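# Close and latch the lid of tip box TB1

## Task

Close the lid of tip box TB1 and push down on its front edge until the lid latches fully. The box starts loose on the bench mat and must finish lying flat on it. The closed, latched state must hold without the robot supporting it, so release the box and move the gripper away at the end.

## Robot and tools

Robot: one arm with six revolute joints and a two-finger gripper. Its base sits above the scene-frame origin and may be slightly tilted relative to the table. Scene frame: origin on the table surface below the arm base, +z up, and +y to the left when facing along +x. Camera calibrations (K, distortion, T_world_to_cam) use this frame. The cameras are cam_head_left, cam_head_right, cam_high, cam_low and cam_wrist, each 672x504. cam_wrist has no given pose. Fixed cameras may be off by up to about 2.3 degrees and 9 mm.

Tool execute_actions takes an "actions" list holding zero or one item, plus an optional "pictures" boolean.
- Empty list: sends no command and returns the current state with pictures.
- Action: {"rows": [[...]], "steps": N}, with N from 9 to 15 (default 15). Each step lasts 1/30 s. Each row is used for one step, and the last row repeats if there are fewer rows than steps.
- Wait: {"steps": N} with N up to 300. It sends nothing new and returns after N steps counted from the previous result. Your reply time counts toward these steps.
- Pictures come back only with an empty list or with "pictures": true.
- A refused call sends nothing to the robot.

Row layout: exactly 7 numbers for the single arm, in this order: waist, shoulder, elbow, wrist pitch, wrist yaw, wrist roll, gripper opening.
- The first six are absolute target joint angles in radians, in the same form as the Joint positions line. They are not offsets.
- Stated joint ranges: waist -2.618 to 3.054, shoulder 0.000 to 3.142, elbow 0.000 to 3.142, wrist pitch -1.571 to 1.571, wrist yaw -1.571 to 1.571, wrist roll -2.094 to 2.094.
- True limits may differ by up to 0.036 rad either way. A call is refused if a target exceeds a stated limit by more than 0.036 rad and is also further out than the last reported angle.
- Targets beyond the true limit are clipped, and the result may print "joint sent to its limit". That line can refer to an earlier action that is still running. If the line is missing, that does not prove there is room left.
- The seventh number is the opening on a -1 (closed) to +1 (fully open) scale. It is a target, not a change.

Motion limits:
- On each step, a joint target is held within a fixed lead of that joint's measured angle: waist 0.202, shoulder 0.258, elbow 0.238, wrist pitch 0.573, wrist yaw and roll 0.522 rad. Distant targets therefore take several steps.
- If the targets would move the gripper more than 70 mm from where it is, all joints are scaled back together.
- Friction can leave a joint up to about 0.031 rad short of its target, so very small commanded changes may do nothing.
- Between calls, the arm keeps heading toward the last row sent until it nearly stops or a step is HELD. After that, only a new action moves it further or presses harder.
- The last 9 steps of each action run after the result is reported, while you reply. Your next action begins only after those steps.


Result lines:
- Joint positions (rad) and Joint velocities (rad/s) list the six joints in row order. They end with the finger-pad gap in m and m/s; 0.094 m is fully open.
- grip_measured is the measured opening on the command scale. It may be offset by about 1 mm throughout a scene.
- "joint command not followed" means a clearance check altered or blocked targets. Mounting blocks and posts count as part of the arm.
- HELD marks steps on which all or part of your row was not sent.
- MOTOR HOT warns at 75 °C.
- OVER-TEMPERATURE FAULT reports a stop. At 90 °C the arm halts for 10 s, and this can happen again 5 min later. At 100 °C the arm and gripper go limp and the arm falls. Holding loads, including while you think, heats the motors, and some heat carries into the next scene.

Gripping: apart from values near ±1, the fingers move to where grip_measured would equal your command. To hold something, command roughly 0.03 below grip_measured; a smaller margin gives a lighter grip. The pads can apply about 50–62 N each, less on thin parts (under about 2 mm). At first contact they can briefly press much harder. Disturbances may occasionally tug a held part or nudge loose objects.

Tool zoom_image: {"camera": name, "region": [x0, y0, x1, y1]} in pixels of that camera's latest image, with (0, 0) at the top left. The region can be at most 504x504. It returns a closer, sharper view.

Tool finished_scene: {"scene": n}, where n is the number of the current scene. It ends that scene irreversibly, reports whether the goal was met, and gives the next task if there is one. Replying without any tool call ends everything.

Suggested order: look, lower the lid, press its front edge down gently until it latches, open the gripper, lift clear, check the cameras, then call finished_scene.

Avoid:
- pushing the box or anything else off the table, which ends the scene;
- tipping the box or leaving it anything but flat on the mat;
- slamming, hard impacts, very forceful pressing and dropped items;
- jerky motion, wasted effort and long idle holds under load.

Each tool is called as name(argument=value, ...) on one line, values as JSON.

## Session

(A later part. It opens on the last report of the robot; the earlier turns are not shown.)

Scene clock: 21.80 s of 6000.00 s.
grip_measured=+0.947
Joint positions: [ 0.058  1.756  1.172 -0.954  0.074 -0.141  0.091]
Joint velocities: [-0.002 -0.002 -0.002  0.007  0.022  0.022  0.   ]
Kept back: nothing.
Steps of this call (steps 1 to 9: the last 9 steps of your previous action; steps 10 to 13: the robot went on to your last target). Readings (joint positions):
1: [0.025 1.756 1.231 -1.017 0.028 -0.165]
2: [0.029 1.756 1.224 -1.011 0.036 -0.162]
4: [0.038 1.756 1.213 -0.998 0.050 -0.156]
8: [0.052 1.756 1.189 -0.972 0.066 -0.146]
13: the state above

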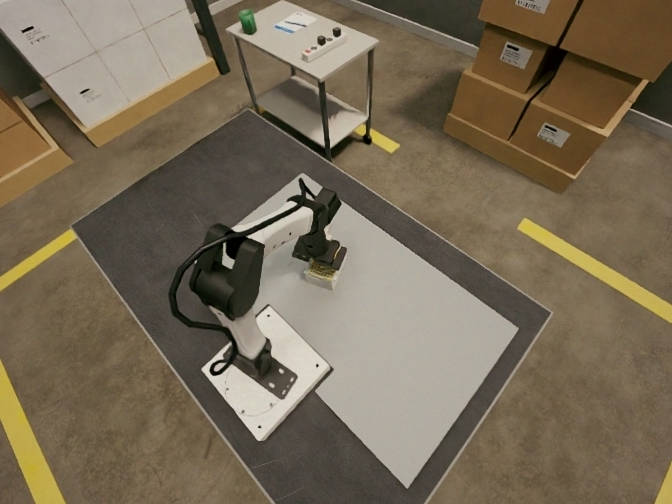

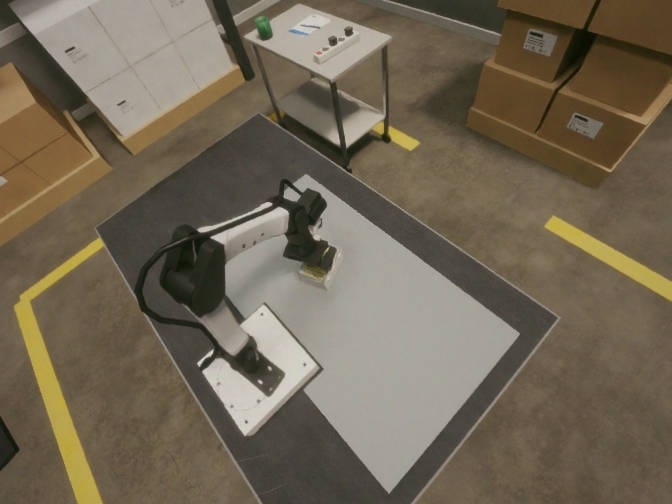

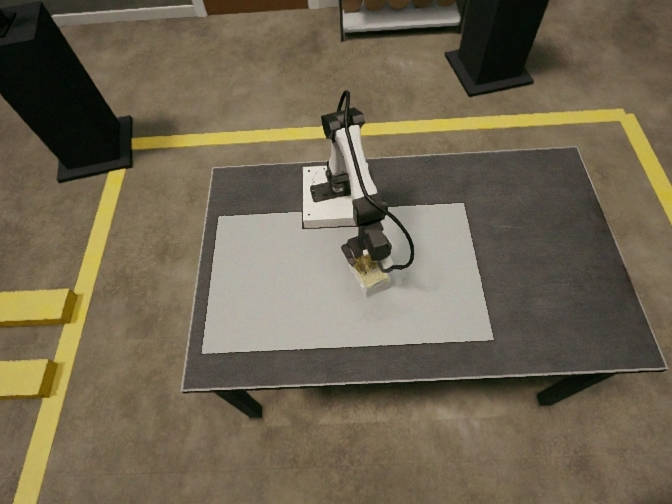

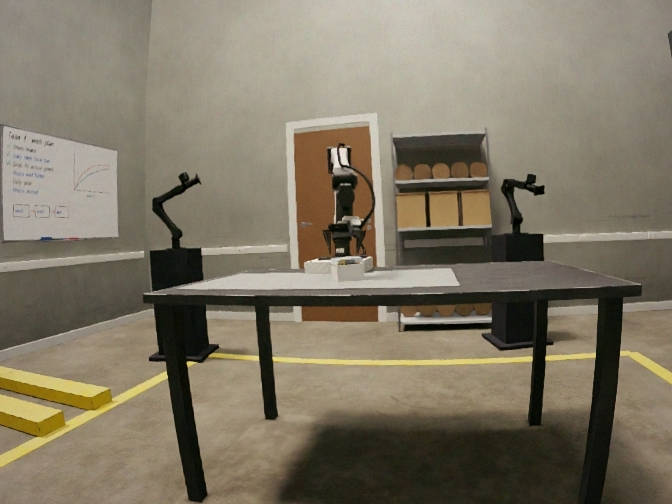

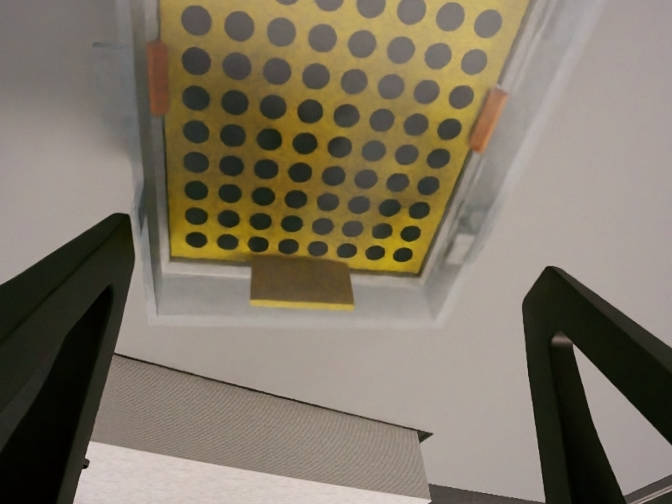

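execute_actions(actions=[{"rows": [[0.065,1.76,1.21,-0.95,0.06,-0.13,0.7],[0.075,1.765,1.23,-0.96,0.05,-0.12,0.4],[0.087,1.775,1.25,-0.97,0.04,-0.11,0.1],[0.1,1.79,1.27,-0.985,0.03,-0.1,-0.2],[0.113,1.805,1.285,-1.0,0.02,-0.09,-0.5],[0.126,1.82,1.3,-1.01,0.01,-0.08,-0.8],[0.137,1.832,1.31,-1.01,0.01,-0.07,-1],[0.146,1.842,1.315,-1.01,0.01,-0.06,-1],[0.152,1.85,1.315,-1.01,0.01,-0.06,-1]], "steps": 14}])

execute_actions(actions=[{"steps": 11}], pictures=true)

zoom_image(camera="cam_low", region=[300, 195, 390, 285])

Scene clock: 23.53 s of 6000.00 s.
grip_measured=-0.253
Joint positions: [ 0.079  1.767  1.229 -0.966  0.062 -0.123  0.035]
Joint velocities: [ 0.3    0.212  0.598 -0.183 -0.198  0.183 -0.421]
Steps of this call (steps 1 to 30: the robot went on to your last target; steps 31 to 47: nothing new was sent; steps 48 to 52: the first 5 steps of this action). Readings (joint positions):
48: [0.058 1.756 1.174 -0.943 0.077 -0.138]
49: [0.059 1.756 1.180 -0.946 0.075 -0.137]
51: [0.069 1.761 1.208 -0.960 0.068 -0.129]
52: the state above

Scene clock: 23.90 s of 6000.00 s.
grip_measured=-0.980
Joint positions: [ 0.151  1.839  1.295 -0.993  0.023 -0.074  0.001]
Joint velocities: [-0.002  0.002 -0.007 -0.11   0.007  0.037  0.   ]
Kept back: nothing.
Steps of this call (steps 1 to 9: the last 9 steps of your previous action; steps 10 to 11: the robot went on to your last target). Readings (joint positions):
1: [0.091 1.776 1.250 -0.971 0.055 -0.116]
2: [0.105 1.786 1.268 -0.974 0.049 -0.109]
4: [0.131 1.808 1.291 -0.976 0.038 -0.095]
8: [0.151 1.837 1.295 -0.986 0.025 -0.079]
11: the state above

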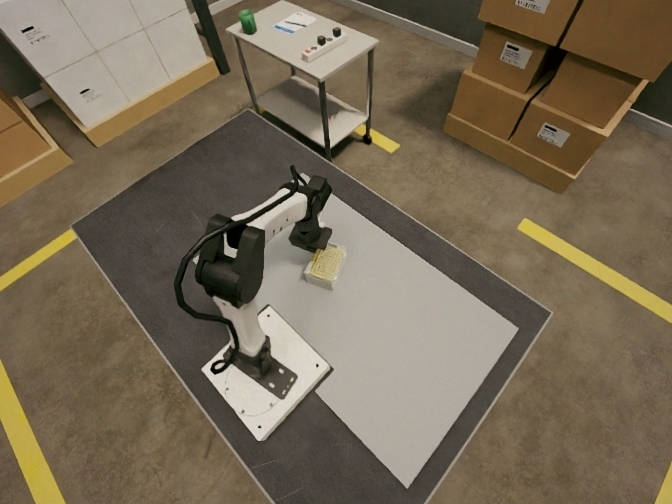

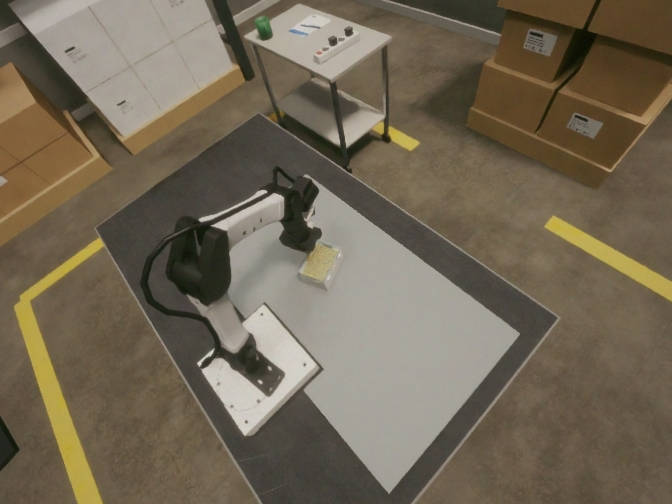

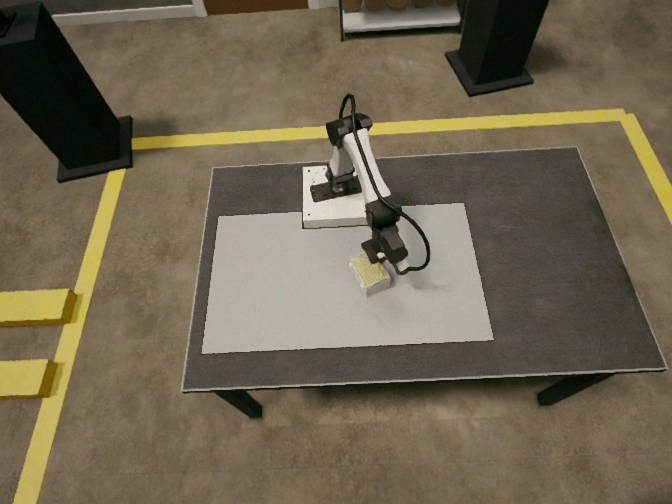

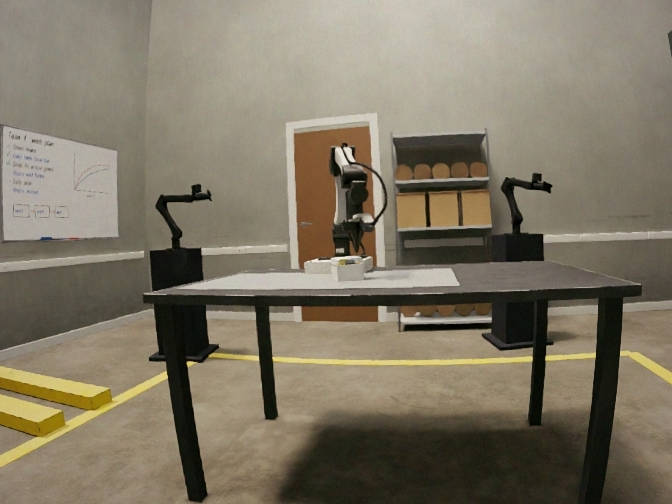

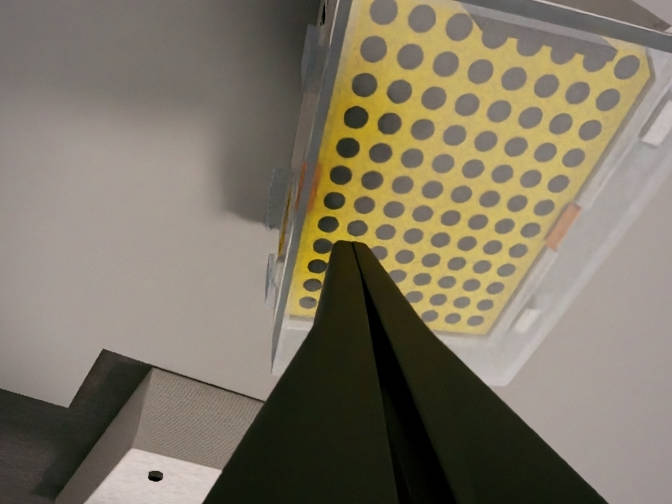

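Region (300, 195, 390, 285) of cam_low's 672x504 image, scaled by 5.600, with more detail than that image has.

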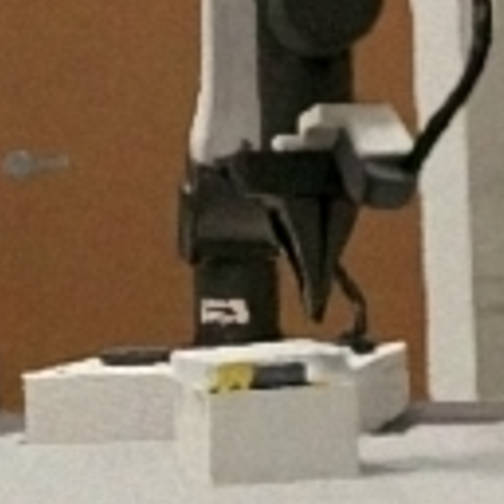

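execute_actions(actions=[{"rows": [[0.152,1.853,1.268,-0.99,0.01,-0.06,-1],[0.152,1.856,1.262,-0.985,0.01,-0.06,-1],[0.152,1.859,1.256,-0.98,0.01,-0.06,-1],[0.152,1.862,1.25,-0.975,0.01,-0.06,-1],[0.152,1.865,1.244,-0.97,0.01,-0.06,-1],[0.152,1.868,1.238,-0.965,0.01,-0.06,-1],[0.152,1.87,1.232,-0.96,0.01,-0.06,-1],[0.152,1.873,1.226,-0.955,0.01,-0.06,-1],[0.152,1.875,1.22,-0.95,0.01,-0.06,-1],[0.152,1.878,1.214,-0.945,0.01,-0.06,-1],[0.152,1.88,1.208,-0.94,0.01,-0.06,-1],[0.152,1.883,1.202,-0.935,0.01,-0.06,-1],[0.152,1.886,1.196,-0.93,0.01,-0.06,-1],[0.152,1.889,1.19,-0.93,0.01,-0.06,-1],[0.152,1.892,1.184,-0.93,0.01,-0.06,-1]], "steps": 15}])

execute_actions(actions=[{"steps": 12}], pictures=true)

zoom_image(camera="cam_low", region=[320, 235, 380, 285])

Scene clock: 24.77 s of 6000.00 s.
grip_measured=-0.980
Joint positions: [ 0.151  1.84   1.272 -0.987  0.021 -0.068  0.001]
Joint velocities: [-0.002  0.037 -0.168  0.066 -0.022  0.037 -0.   ]
Steps of this call (steps 1 to 20: the robot went on to your last target; steps 21 to 26: the first 6 steps of this action). Readings (joint positions):
21: [0.151 1.839 1.295 -0.998 0.021 -0.068]
22: [0.151 1.839 1.294 -0.996 0.021 -0.068]
24: [0.151 1.839 1.285 -0.992 0.021 -0.068]
26: the state above

Scene clock: 25.17 s of 6000.00 s.
grip_measured=-0.980
Joint positions: [ 0.151  1.856  1.24  -0.963  0.02  -0.068  0.001]
Joint velocities: [ 0.007 -0.002  0.002  0.037 -0.095  0.007  0.001]
Kept back: nothing.
Steps of this call (steps 1 to 9: the last 9 steps of your previous action; steps 10 to 12: the robot went on to your last target). Readings (joint positions):
1: [0.151 1.843 1.266 -0.985 0.021 -0.068]
2: [0.151 1.847 1.260 -0.981 0.021 -0.068]
4: [0.151 1.854 1.248 -0.972 0.021 -0.068]
8: [0.151 1.856 1.242 -0.965 0.020 -0.068]
12: the state above

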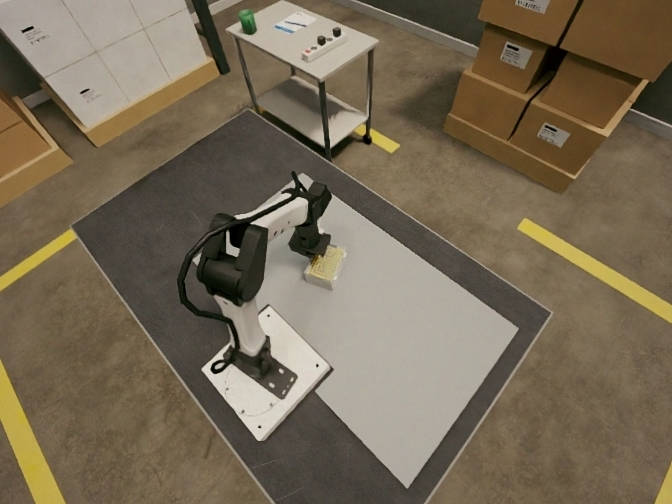

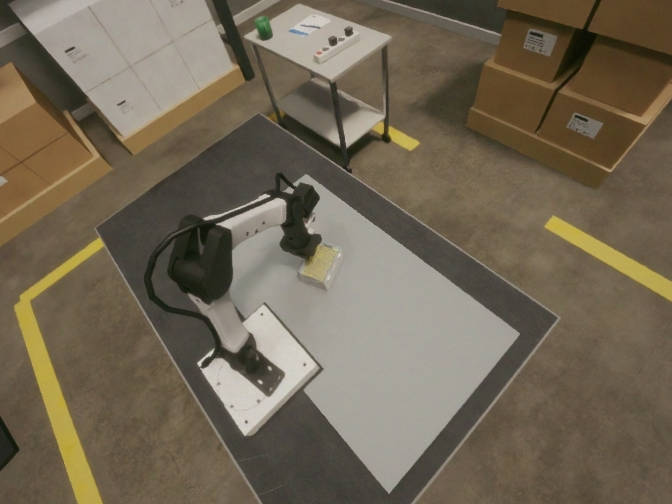

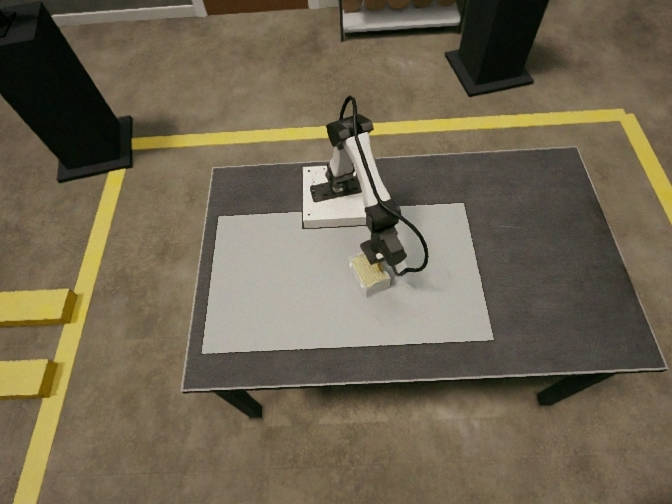

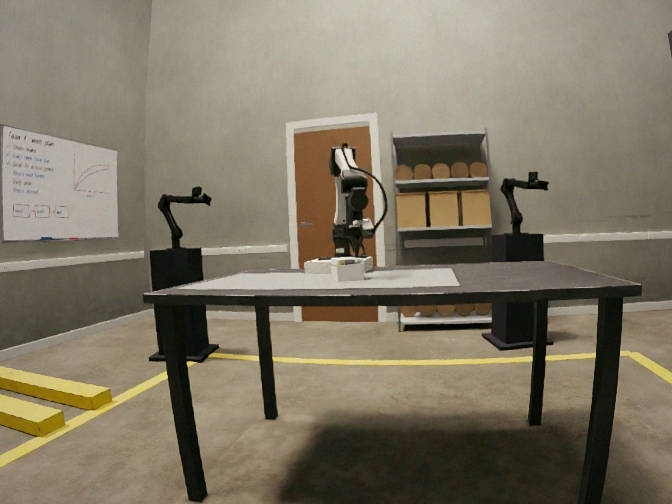

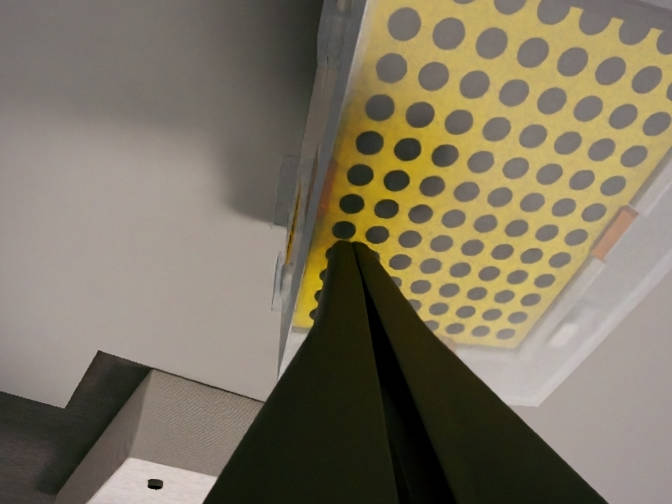

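Region (320, 235, 380, 285) of cam_low's 672x504 image, scaled by 8.400, with more detail than that image has.

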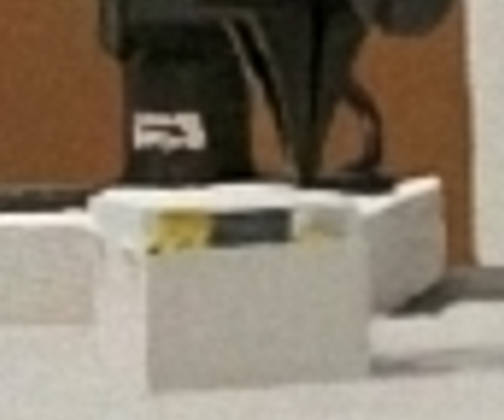

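execute_actions(actions=[{"rows": [[0.152,1.897,1.18,-0.95,0.01,-0.06,-1],[0.152,1.903,1.175,-0.95,0.01,-0.06,-1],[0.152,1.909,1.17,-0.95,0.01,-0.06,-1],[0.152,1.915,1.165,-0.95,0.01,-0.06,-1],[0.152,1.921,1.16,-0.95,0.01,-0.06,-1],[0.152,1.927,1.155,-0.95,0.01,-0.06,-1],[0.152,1.933,1.15,-0.95,0.01,-0.06,-1],[0.152,1.939,1.145,-0.95,0.01,-0.06,-1],[0.152,1.945,1.14,-0.95,0.01,-0.06,-1]], "steps": 11}])

execute_actions(actions=[{"steps": 10}], pictures=true)

Scene clock: 26.37 s of 6000.00 s.
grip_measured=-0.980
Joint positions: [ 0.151  1.856  1.24  -0.963  0.02  -0.068  0.001]
Joint velocities: [-0.007  0.002  0.002  0.037 -0.081 -0.051  0.   ]
Steps of this call (steps 1 to 30: the robot went on to your last target; steps 31 to 34: nothing new was sent; steps 35 to 36: the first 2 steps of this action). Readings (joint positions):
35: [0.151 1.856 1.240 -0.963 0.020 -0.068]
36: the state above

Scene clock: 26.70 s of 6000.00 s.
grip_measured=-0.980
Joint positions: [ 0.151  1.856  1.234 -0.959  0.02  -0.068  0.001]
Joint velocities: [-0.012 -0.002  0.007 -0.037 -0.125 -0.007 -0.001]
Kept back: nothing.
Steps of this call (steps 1 to 9: the last 9 steps of your previous action; step 10: the robot went on to your last target). Readings (joint positions):
1: [0.151 1.856 1.239 -0.963 0.020 -0.068]
2: [0.151 1.856 1.238 -0.962 0.020 -0.068]
4: [0.151 1.856 1.238 -0.962 0.020 -0.068]
8: [0.151 1.856 1.234 -0.959 0.020 -0.068]
10: the state above

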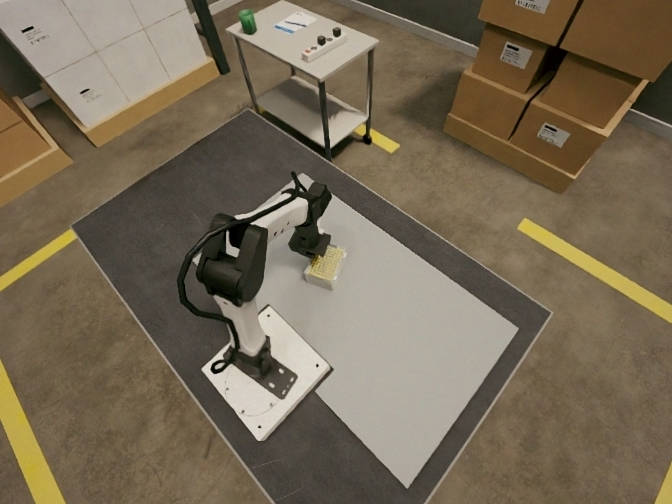

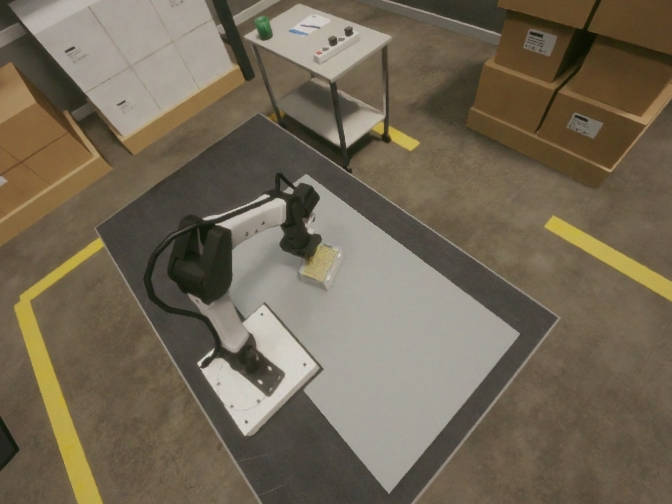

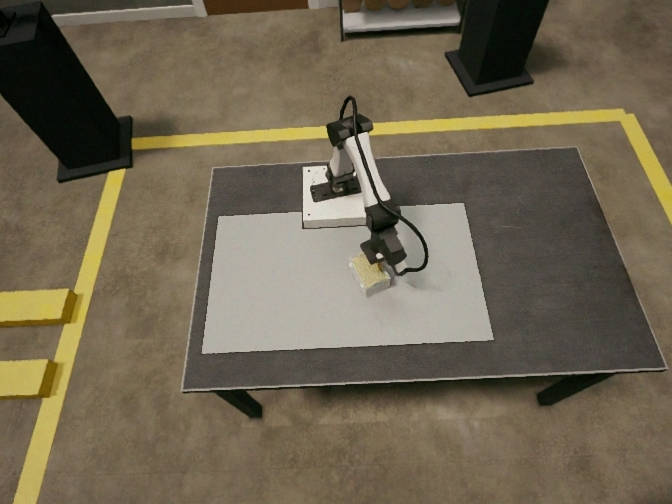

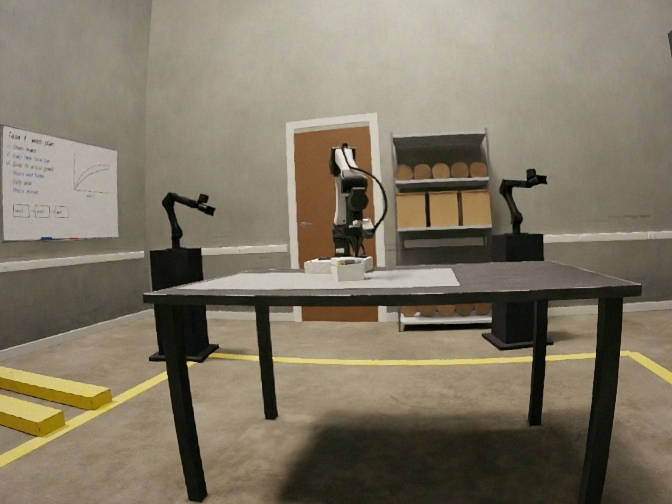

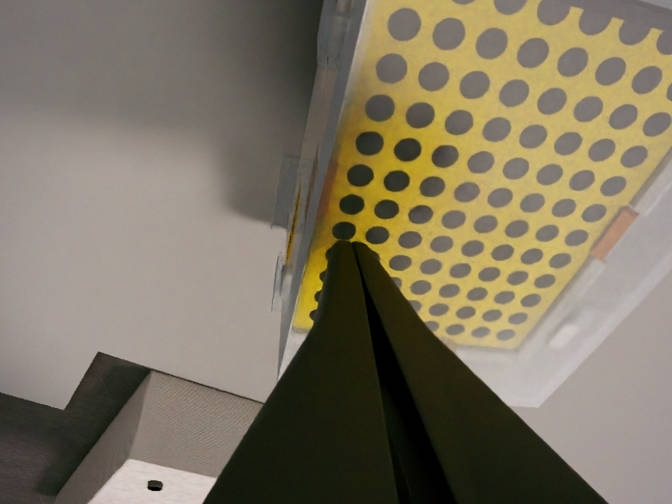

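execute_actions(actions=[{"rows": [[0.152,1.91,1.18,-0.96,0.01,-0.06,-1],[0.152,1.88,1.22,-0.96,0.01,-0.06,-1],[0.152,1.855,1.26,-0.97,0.01,-0.06,-1],[0.152,1.84,1.3,-1.0,0.01,-0.1,-1],[0.155,1.83,1.34,-1.04,0.01,-0.25,-1],[0.17,1.83,1.38,-1.08,0.01,-0.45,-1],[0.2,1.83,1.42,-1.12,0.01,-0.65,-1],[0.24,1.83,1.45,-1.15,0.01,-0.85,-1],[0.28,1.83,1.47,-1.17,0.01,-1.0,-1],[0.32,1.83,1.48,-1.18,0.01,-1.1,-1],[0.36,1.83,1.48,-1.18,0.01,-1.2,-1],[0.39,1.83,1.48,-1.18,0.01,-1.3,-1],[0.41,1.83,1.48,-1.18,0.01,-1.35,-1]], "steps": 15}])

execute_actions(actions=[{"steps": 20}], pictures=true)

Scene clock: 27.50 s of 6000.00 s.
grip_measured=-0.980
Joint positions: [ 0.152  1.851  1.286 -1.003  0.02  -0.156  0.001]
Joint velocities: [ 0.022 -0.017  0.877 -0.725 -0.007 -1.956  0.001]
Steps of this call (steps 1 to 15: the robot went on to your last target; steps 16 to 18: nothing new was sent; steps 19 to 24: the first 6 steps of this action). Readings (joint positions):
19: [0.151 1.855 1.234 -0.959 0.020 -0.068]
20: [0.151 1.852 1.235 -0.959 0.020 -0.068]
22: [0.151 1.851 1.247 -0.967 0.020 -0.071]
24: the state above

Scene clock: 28.17 s of 6000.00 s.
grip_measured=-0.980
Joint positions: [ 0.416  1.839  1.468 -1.166  0.008 -1.314  0.001]
Joint velocities: [-0.002  0.007  0.002 -0.022 -0.066 -0.198 -0.001]
Kept back: nothing.
Steps of this call (steps 1 to 9: the last 9 steps of your previous action; steps 10 to 20: the robot went on to your last target). Readings (joint positions):
1: [0.157 1.851 1.321 -1.027 0.020 -0.242]
2: [0.170 1.851 1.359 -1.048 0.020 -0.339]
4: [0.226 1.850 1.428 -1.080 0.021 -0.534]
8: [0.388 1.839 1.468 -1.114 0.016 -0.925]
20: the state above

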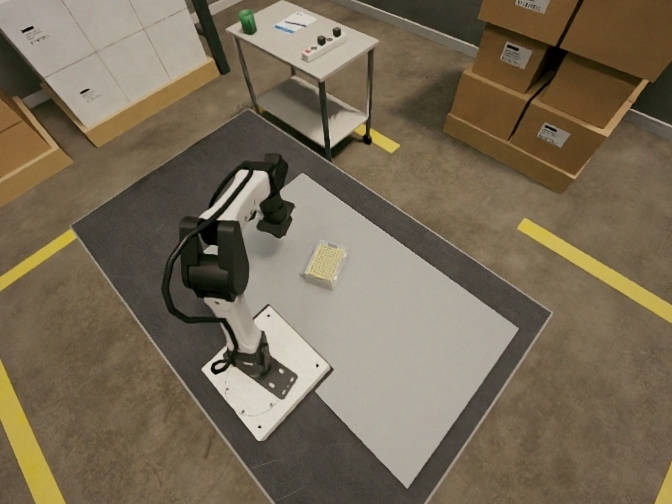

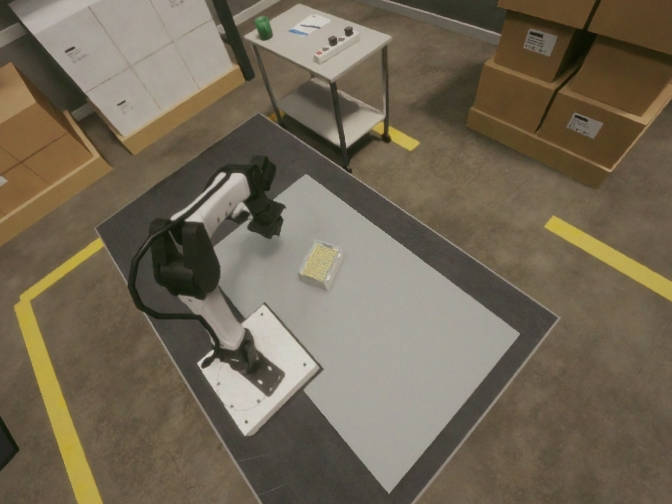

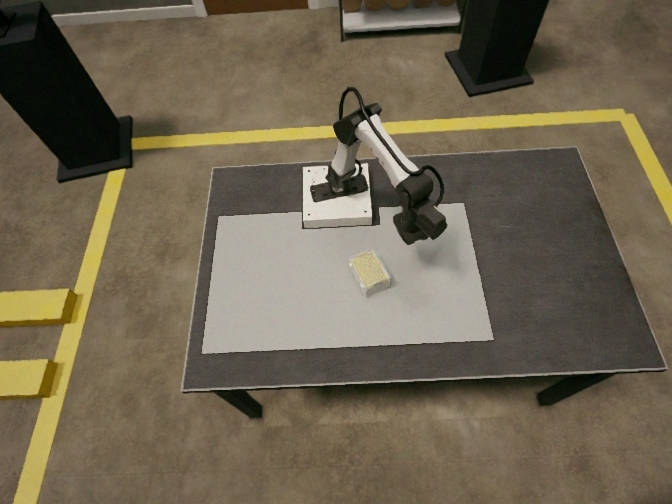

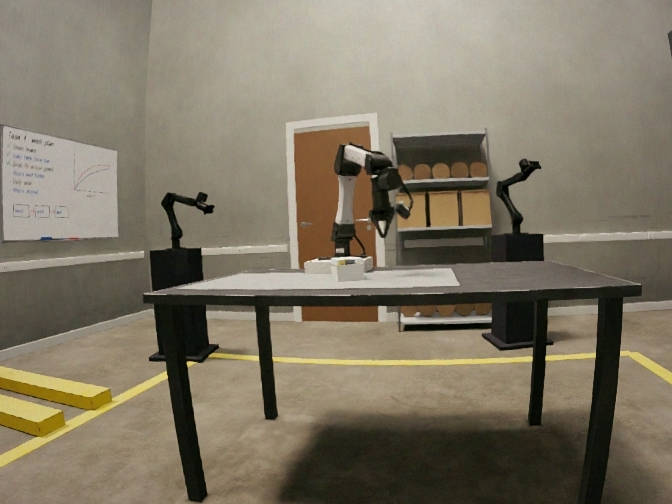

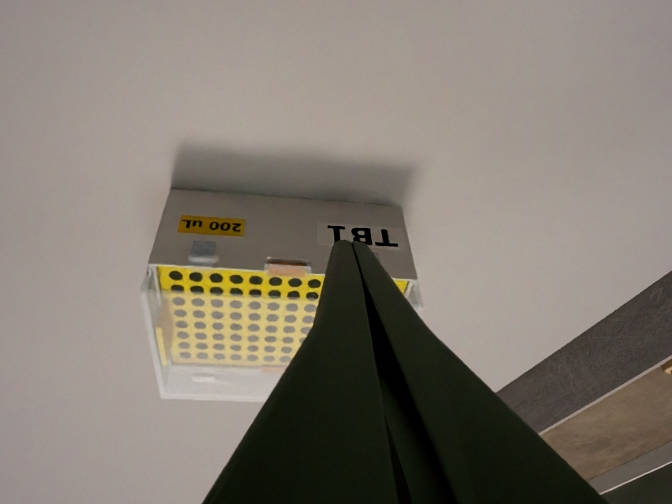

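zoom_image(camera="cam_wrist", region=[130, 200, 330, 320])

zoom_image(camera="cam_low", region=[320, 245, 380, 285])

Region (130, 200, 330, 320) of cam_wrist's 672x504 image, scaled by 2.520, with more detail than that image has; it fills the top 302 rows of this view, and the rest is white.

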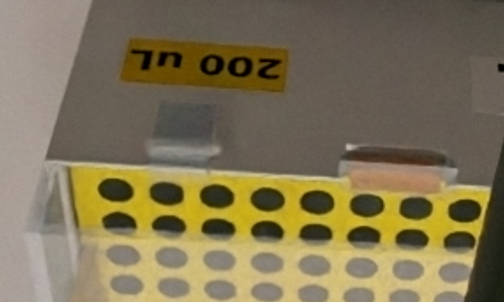

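Region (320, 245, 380, 285) of cam_low's 672x504 image, scaled by 8.400, with more detail than that image has.

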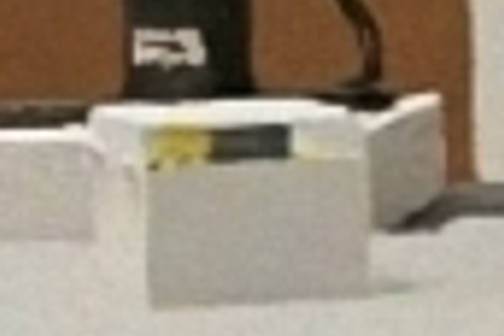

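execute_actions(actions=[{"rows": [[0.416,1.839,1.468,-1.17,0.008,-1.34,1]], "steps": 15}], pictures=true)

zoom_image(camera="cam_wrist", region=[240, 210, 440, 330])

Scene clock: 29.37 s of 6000.00 s.
grip_measured=+0.668
Joint positions: [ 0.416  1.839  1.468 -1.169  0.008 -1.342  0.078]
Joint velocities: [ 0.002  0.002 -0.012 -0.022  0.007  0.051  0.421]
Steps of this call (steps 1 to 30: the robot went on to your last target; steps 31 to 36: the first 6 steps of this action). Readings (joint positions):
31: [0.416 1.839 1.468 -1.169 0.008 -1.342]
32: [0.416 1.839 1.468 -1.169 0.008 -1.342]
34: [0.416 1.839 1.468 -1.169 0.008 -1.342]
36: the state above

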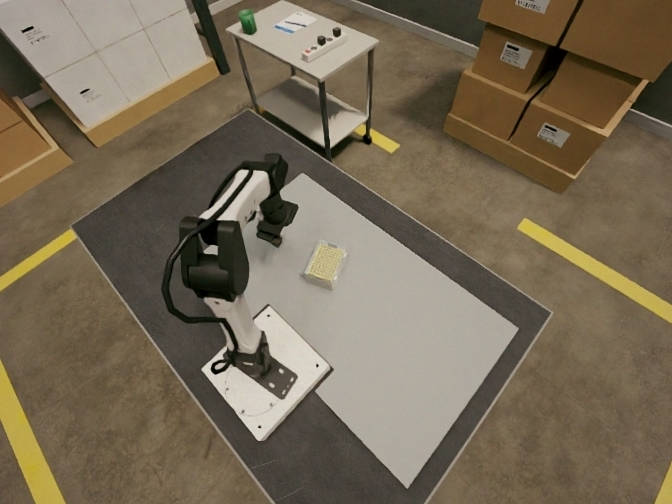

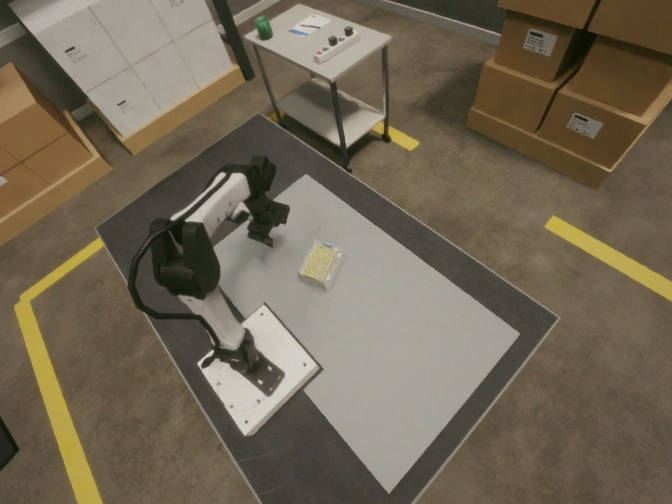

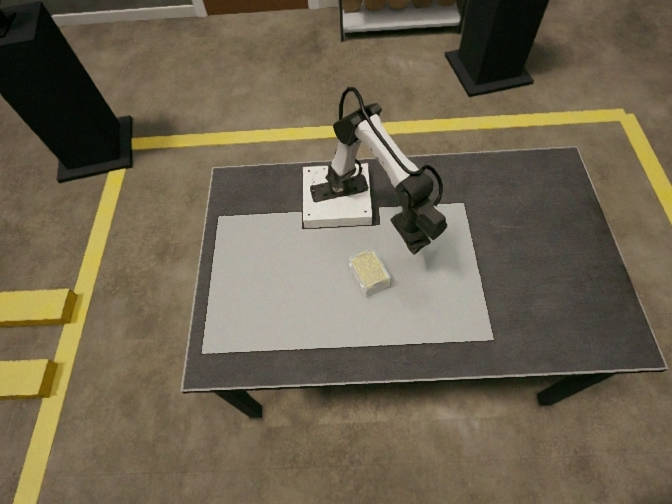

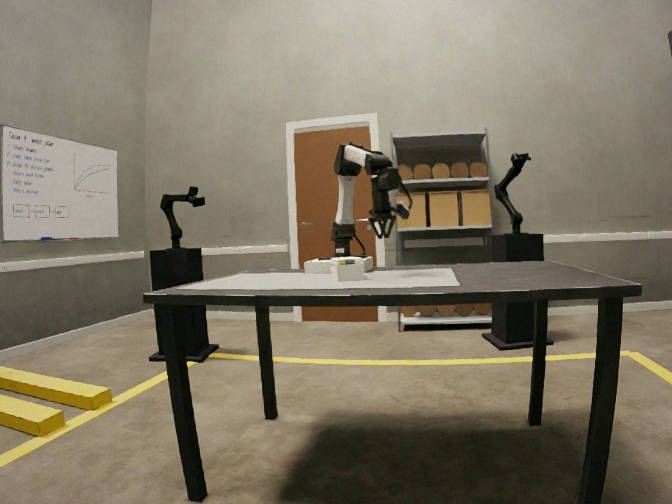

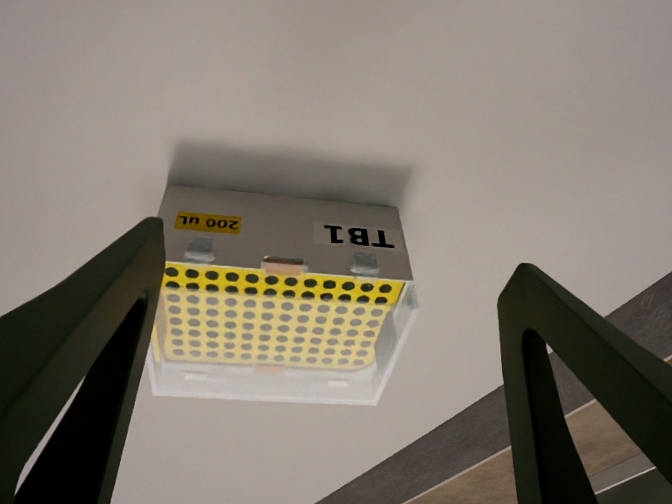

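Region (240, 210, 440, 330) of cam_wrist's 672x504 image, scaled by 2.520, with more detail than that image has; it fills the top 302 rows of this view, and the rest is white.

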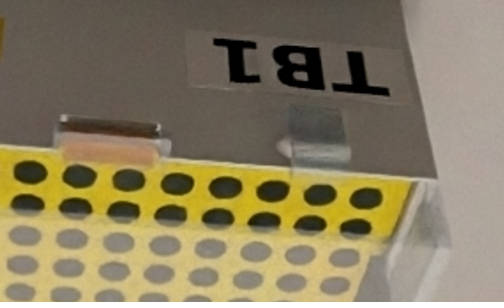

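execute_actions(actions=[{"rows": [[0.45,1.82,1.48,-1.17,0.008,-1.34,1],[0.5,1.79,1.49,-1.17,0.008,-1.34,1],[0.56,1.76,1.5,-1.17,0.008,-1.34,1],[0.62,1.73,1.5,-1.17,0.008,-1.34,1],[0.67,1.71,1.5,-1.17,0.008,-1.34,1],[0.7,1.7,1.5,-1.17,0.008,-1.34,1]], "steps": 10}])

execute_actions(actions=[{"steps": 11}])

finished_scene(scene=1)

Scene clock: 29.87 s of 6000.00 s.
grip_measured=+1.000
Joint positions: [ 0.418  1.839  1.468 -1.169  0.008 -1.342  0.094]
Joint velocities: [ 0.085 -0.002 -0.002  0.037 -0.007  0.081  0.   ]
Steps of this call (steps 1 to 9: the last 9 steps of your previous action; steps 10 to 14: the robot went on to your last target; step 15: the first step of this action). Readings (joint positions):
15: the state above

Scene clock: 30.23 s of 6000.00 s.
grip_measured=+1.000
Joint positions: [ 0.716  1.702  1.485 -1.167  0.001 -1.342  0.094]
Joint velocities: [-0.168  0.002  0.012 -0.037 -0.037 -0.037  0.   ]
Kept back: nothing.
Steps of this call (steps 1 to 9: the last 9 steps of your previous action; steps 10 to 11: the robot went on to your last target). Readings (joint positions):
1: [0.429 1.836 1.468 -1.169 0.010 -1.342]
2: [0.452 1.829 1.468 -1.169 0.013 -1.342]
4: [0.542 1.797 1.468 -1.168 0.015 -1.342]
8: [0.715 1.719 1.479 -1.167 0.003 -1.342]
11: the state above

The scene is finished: the task was done.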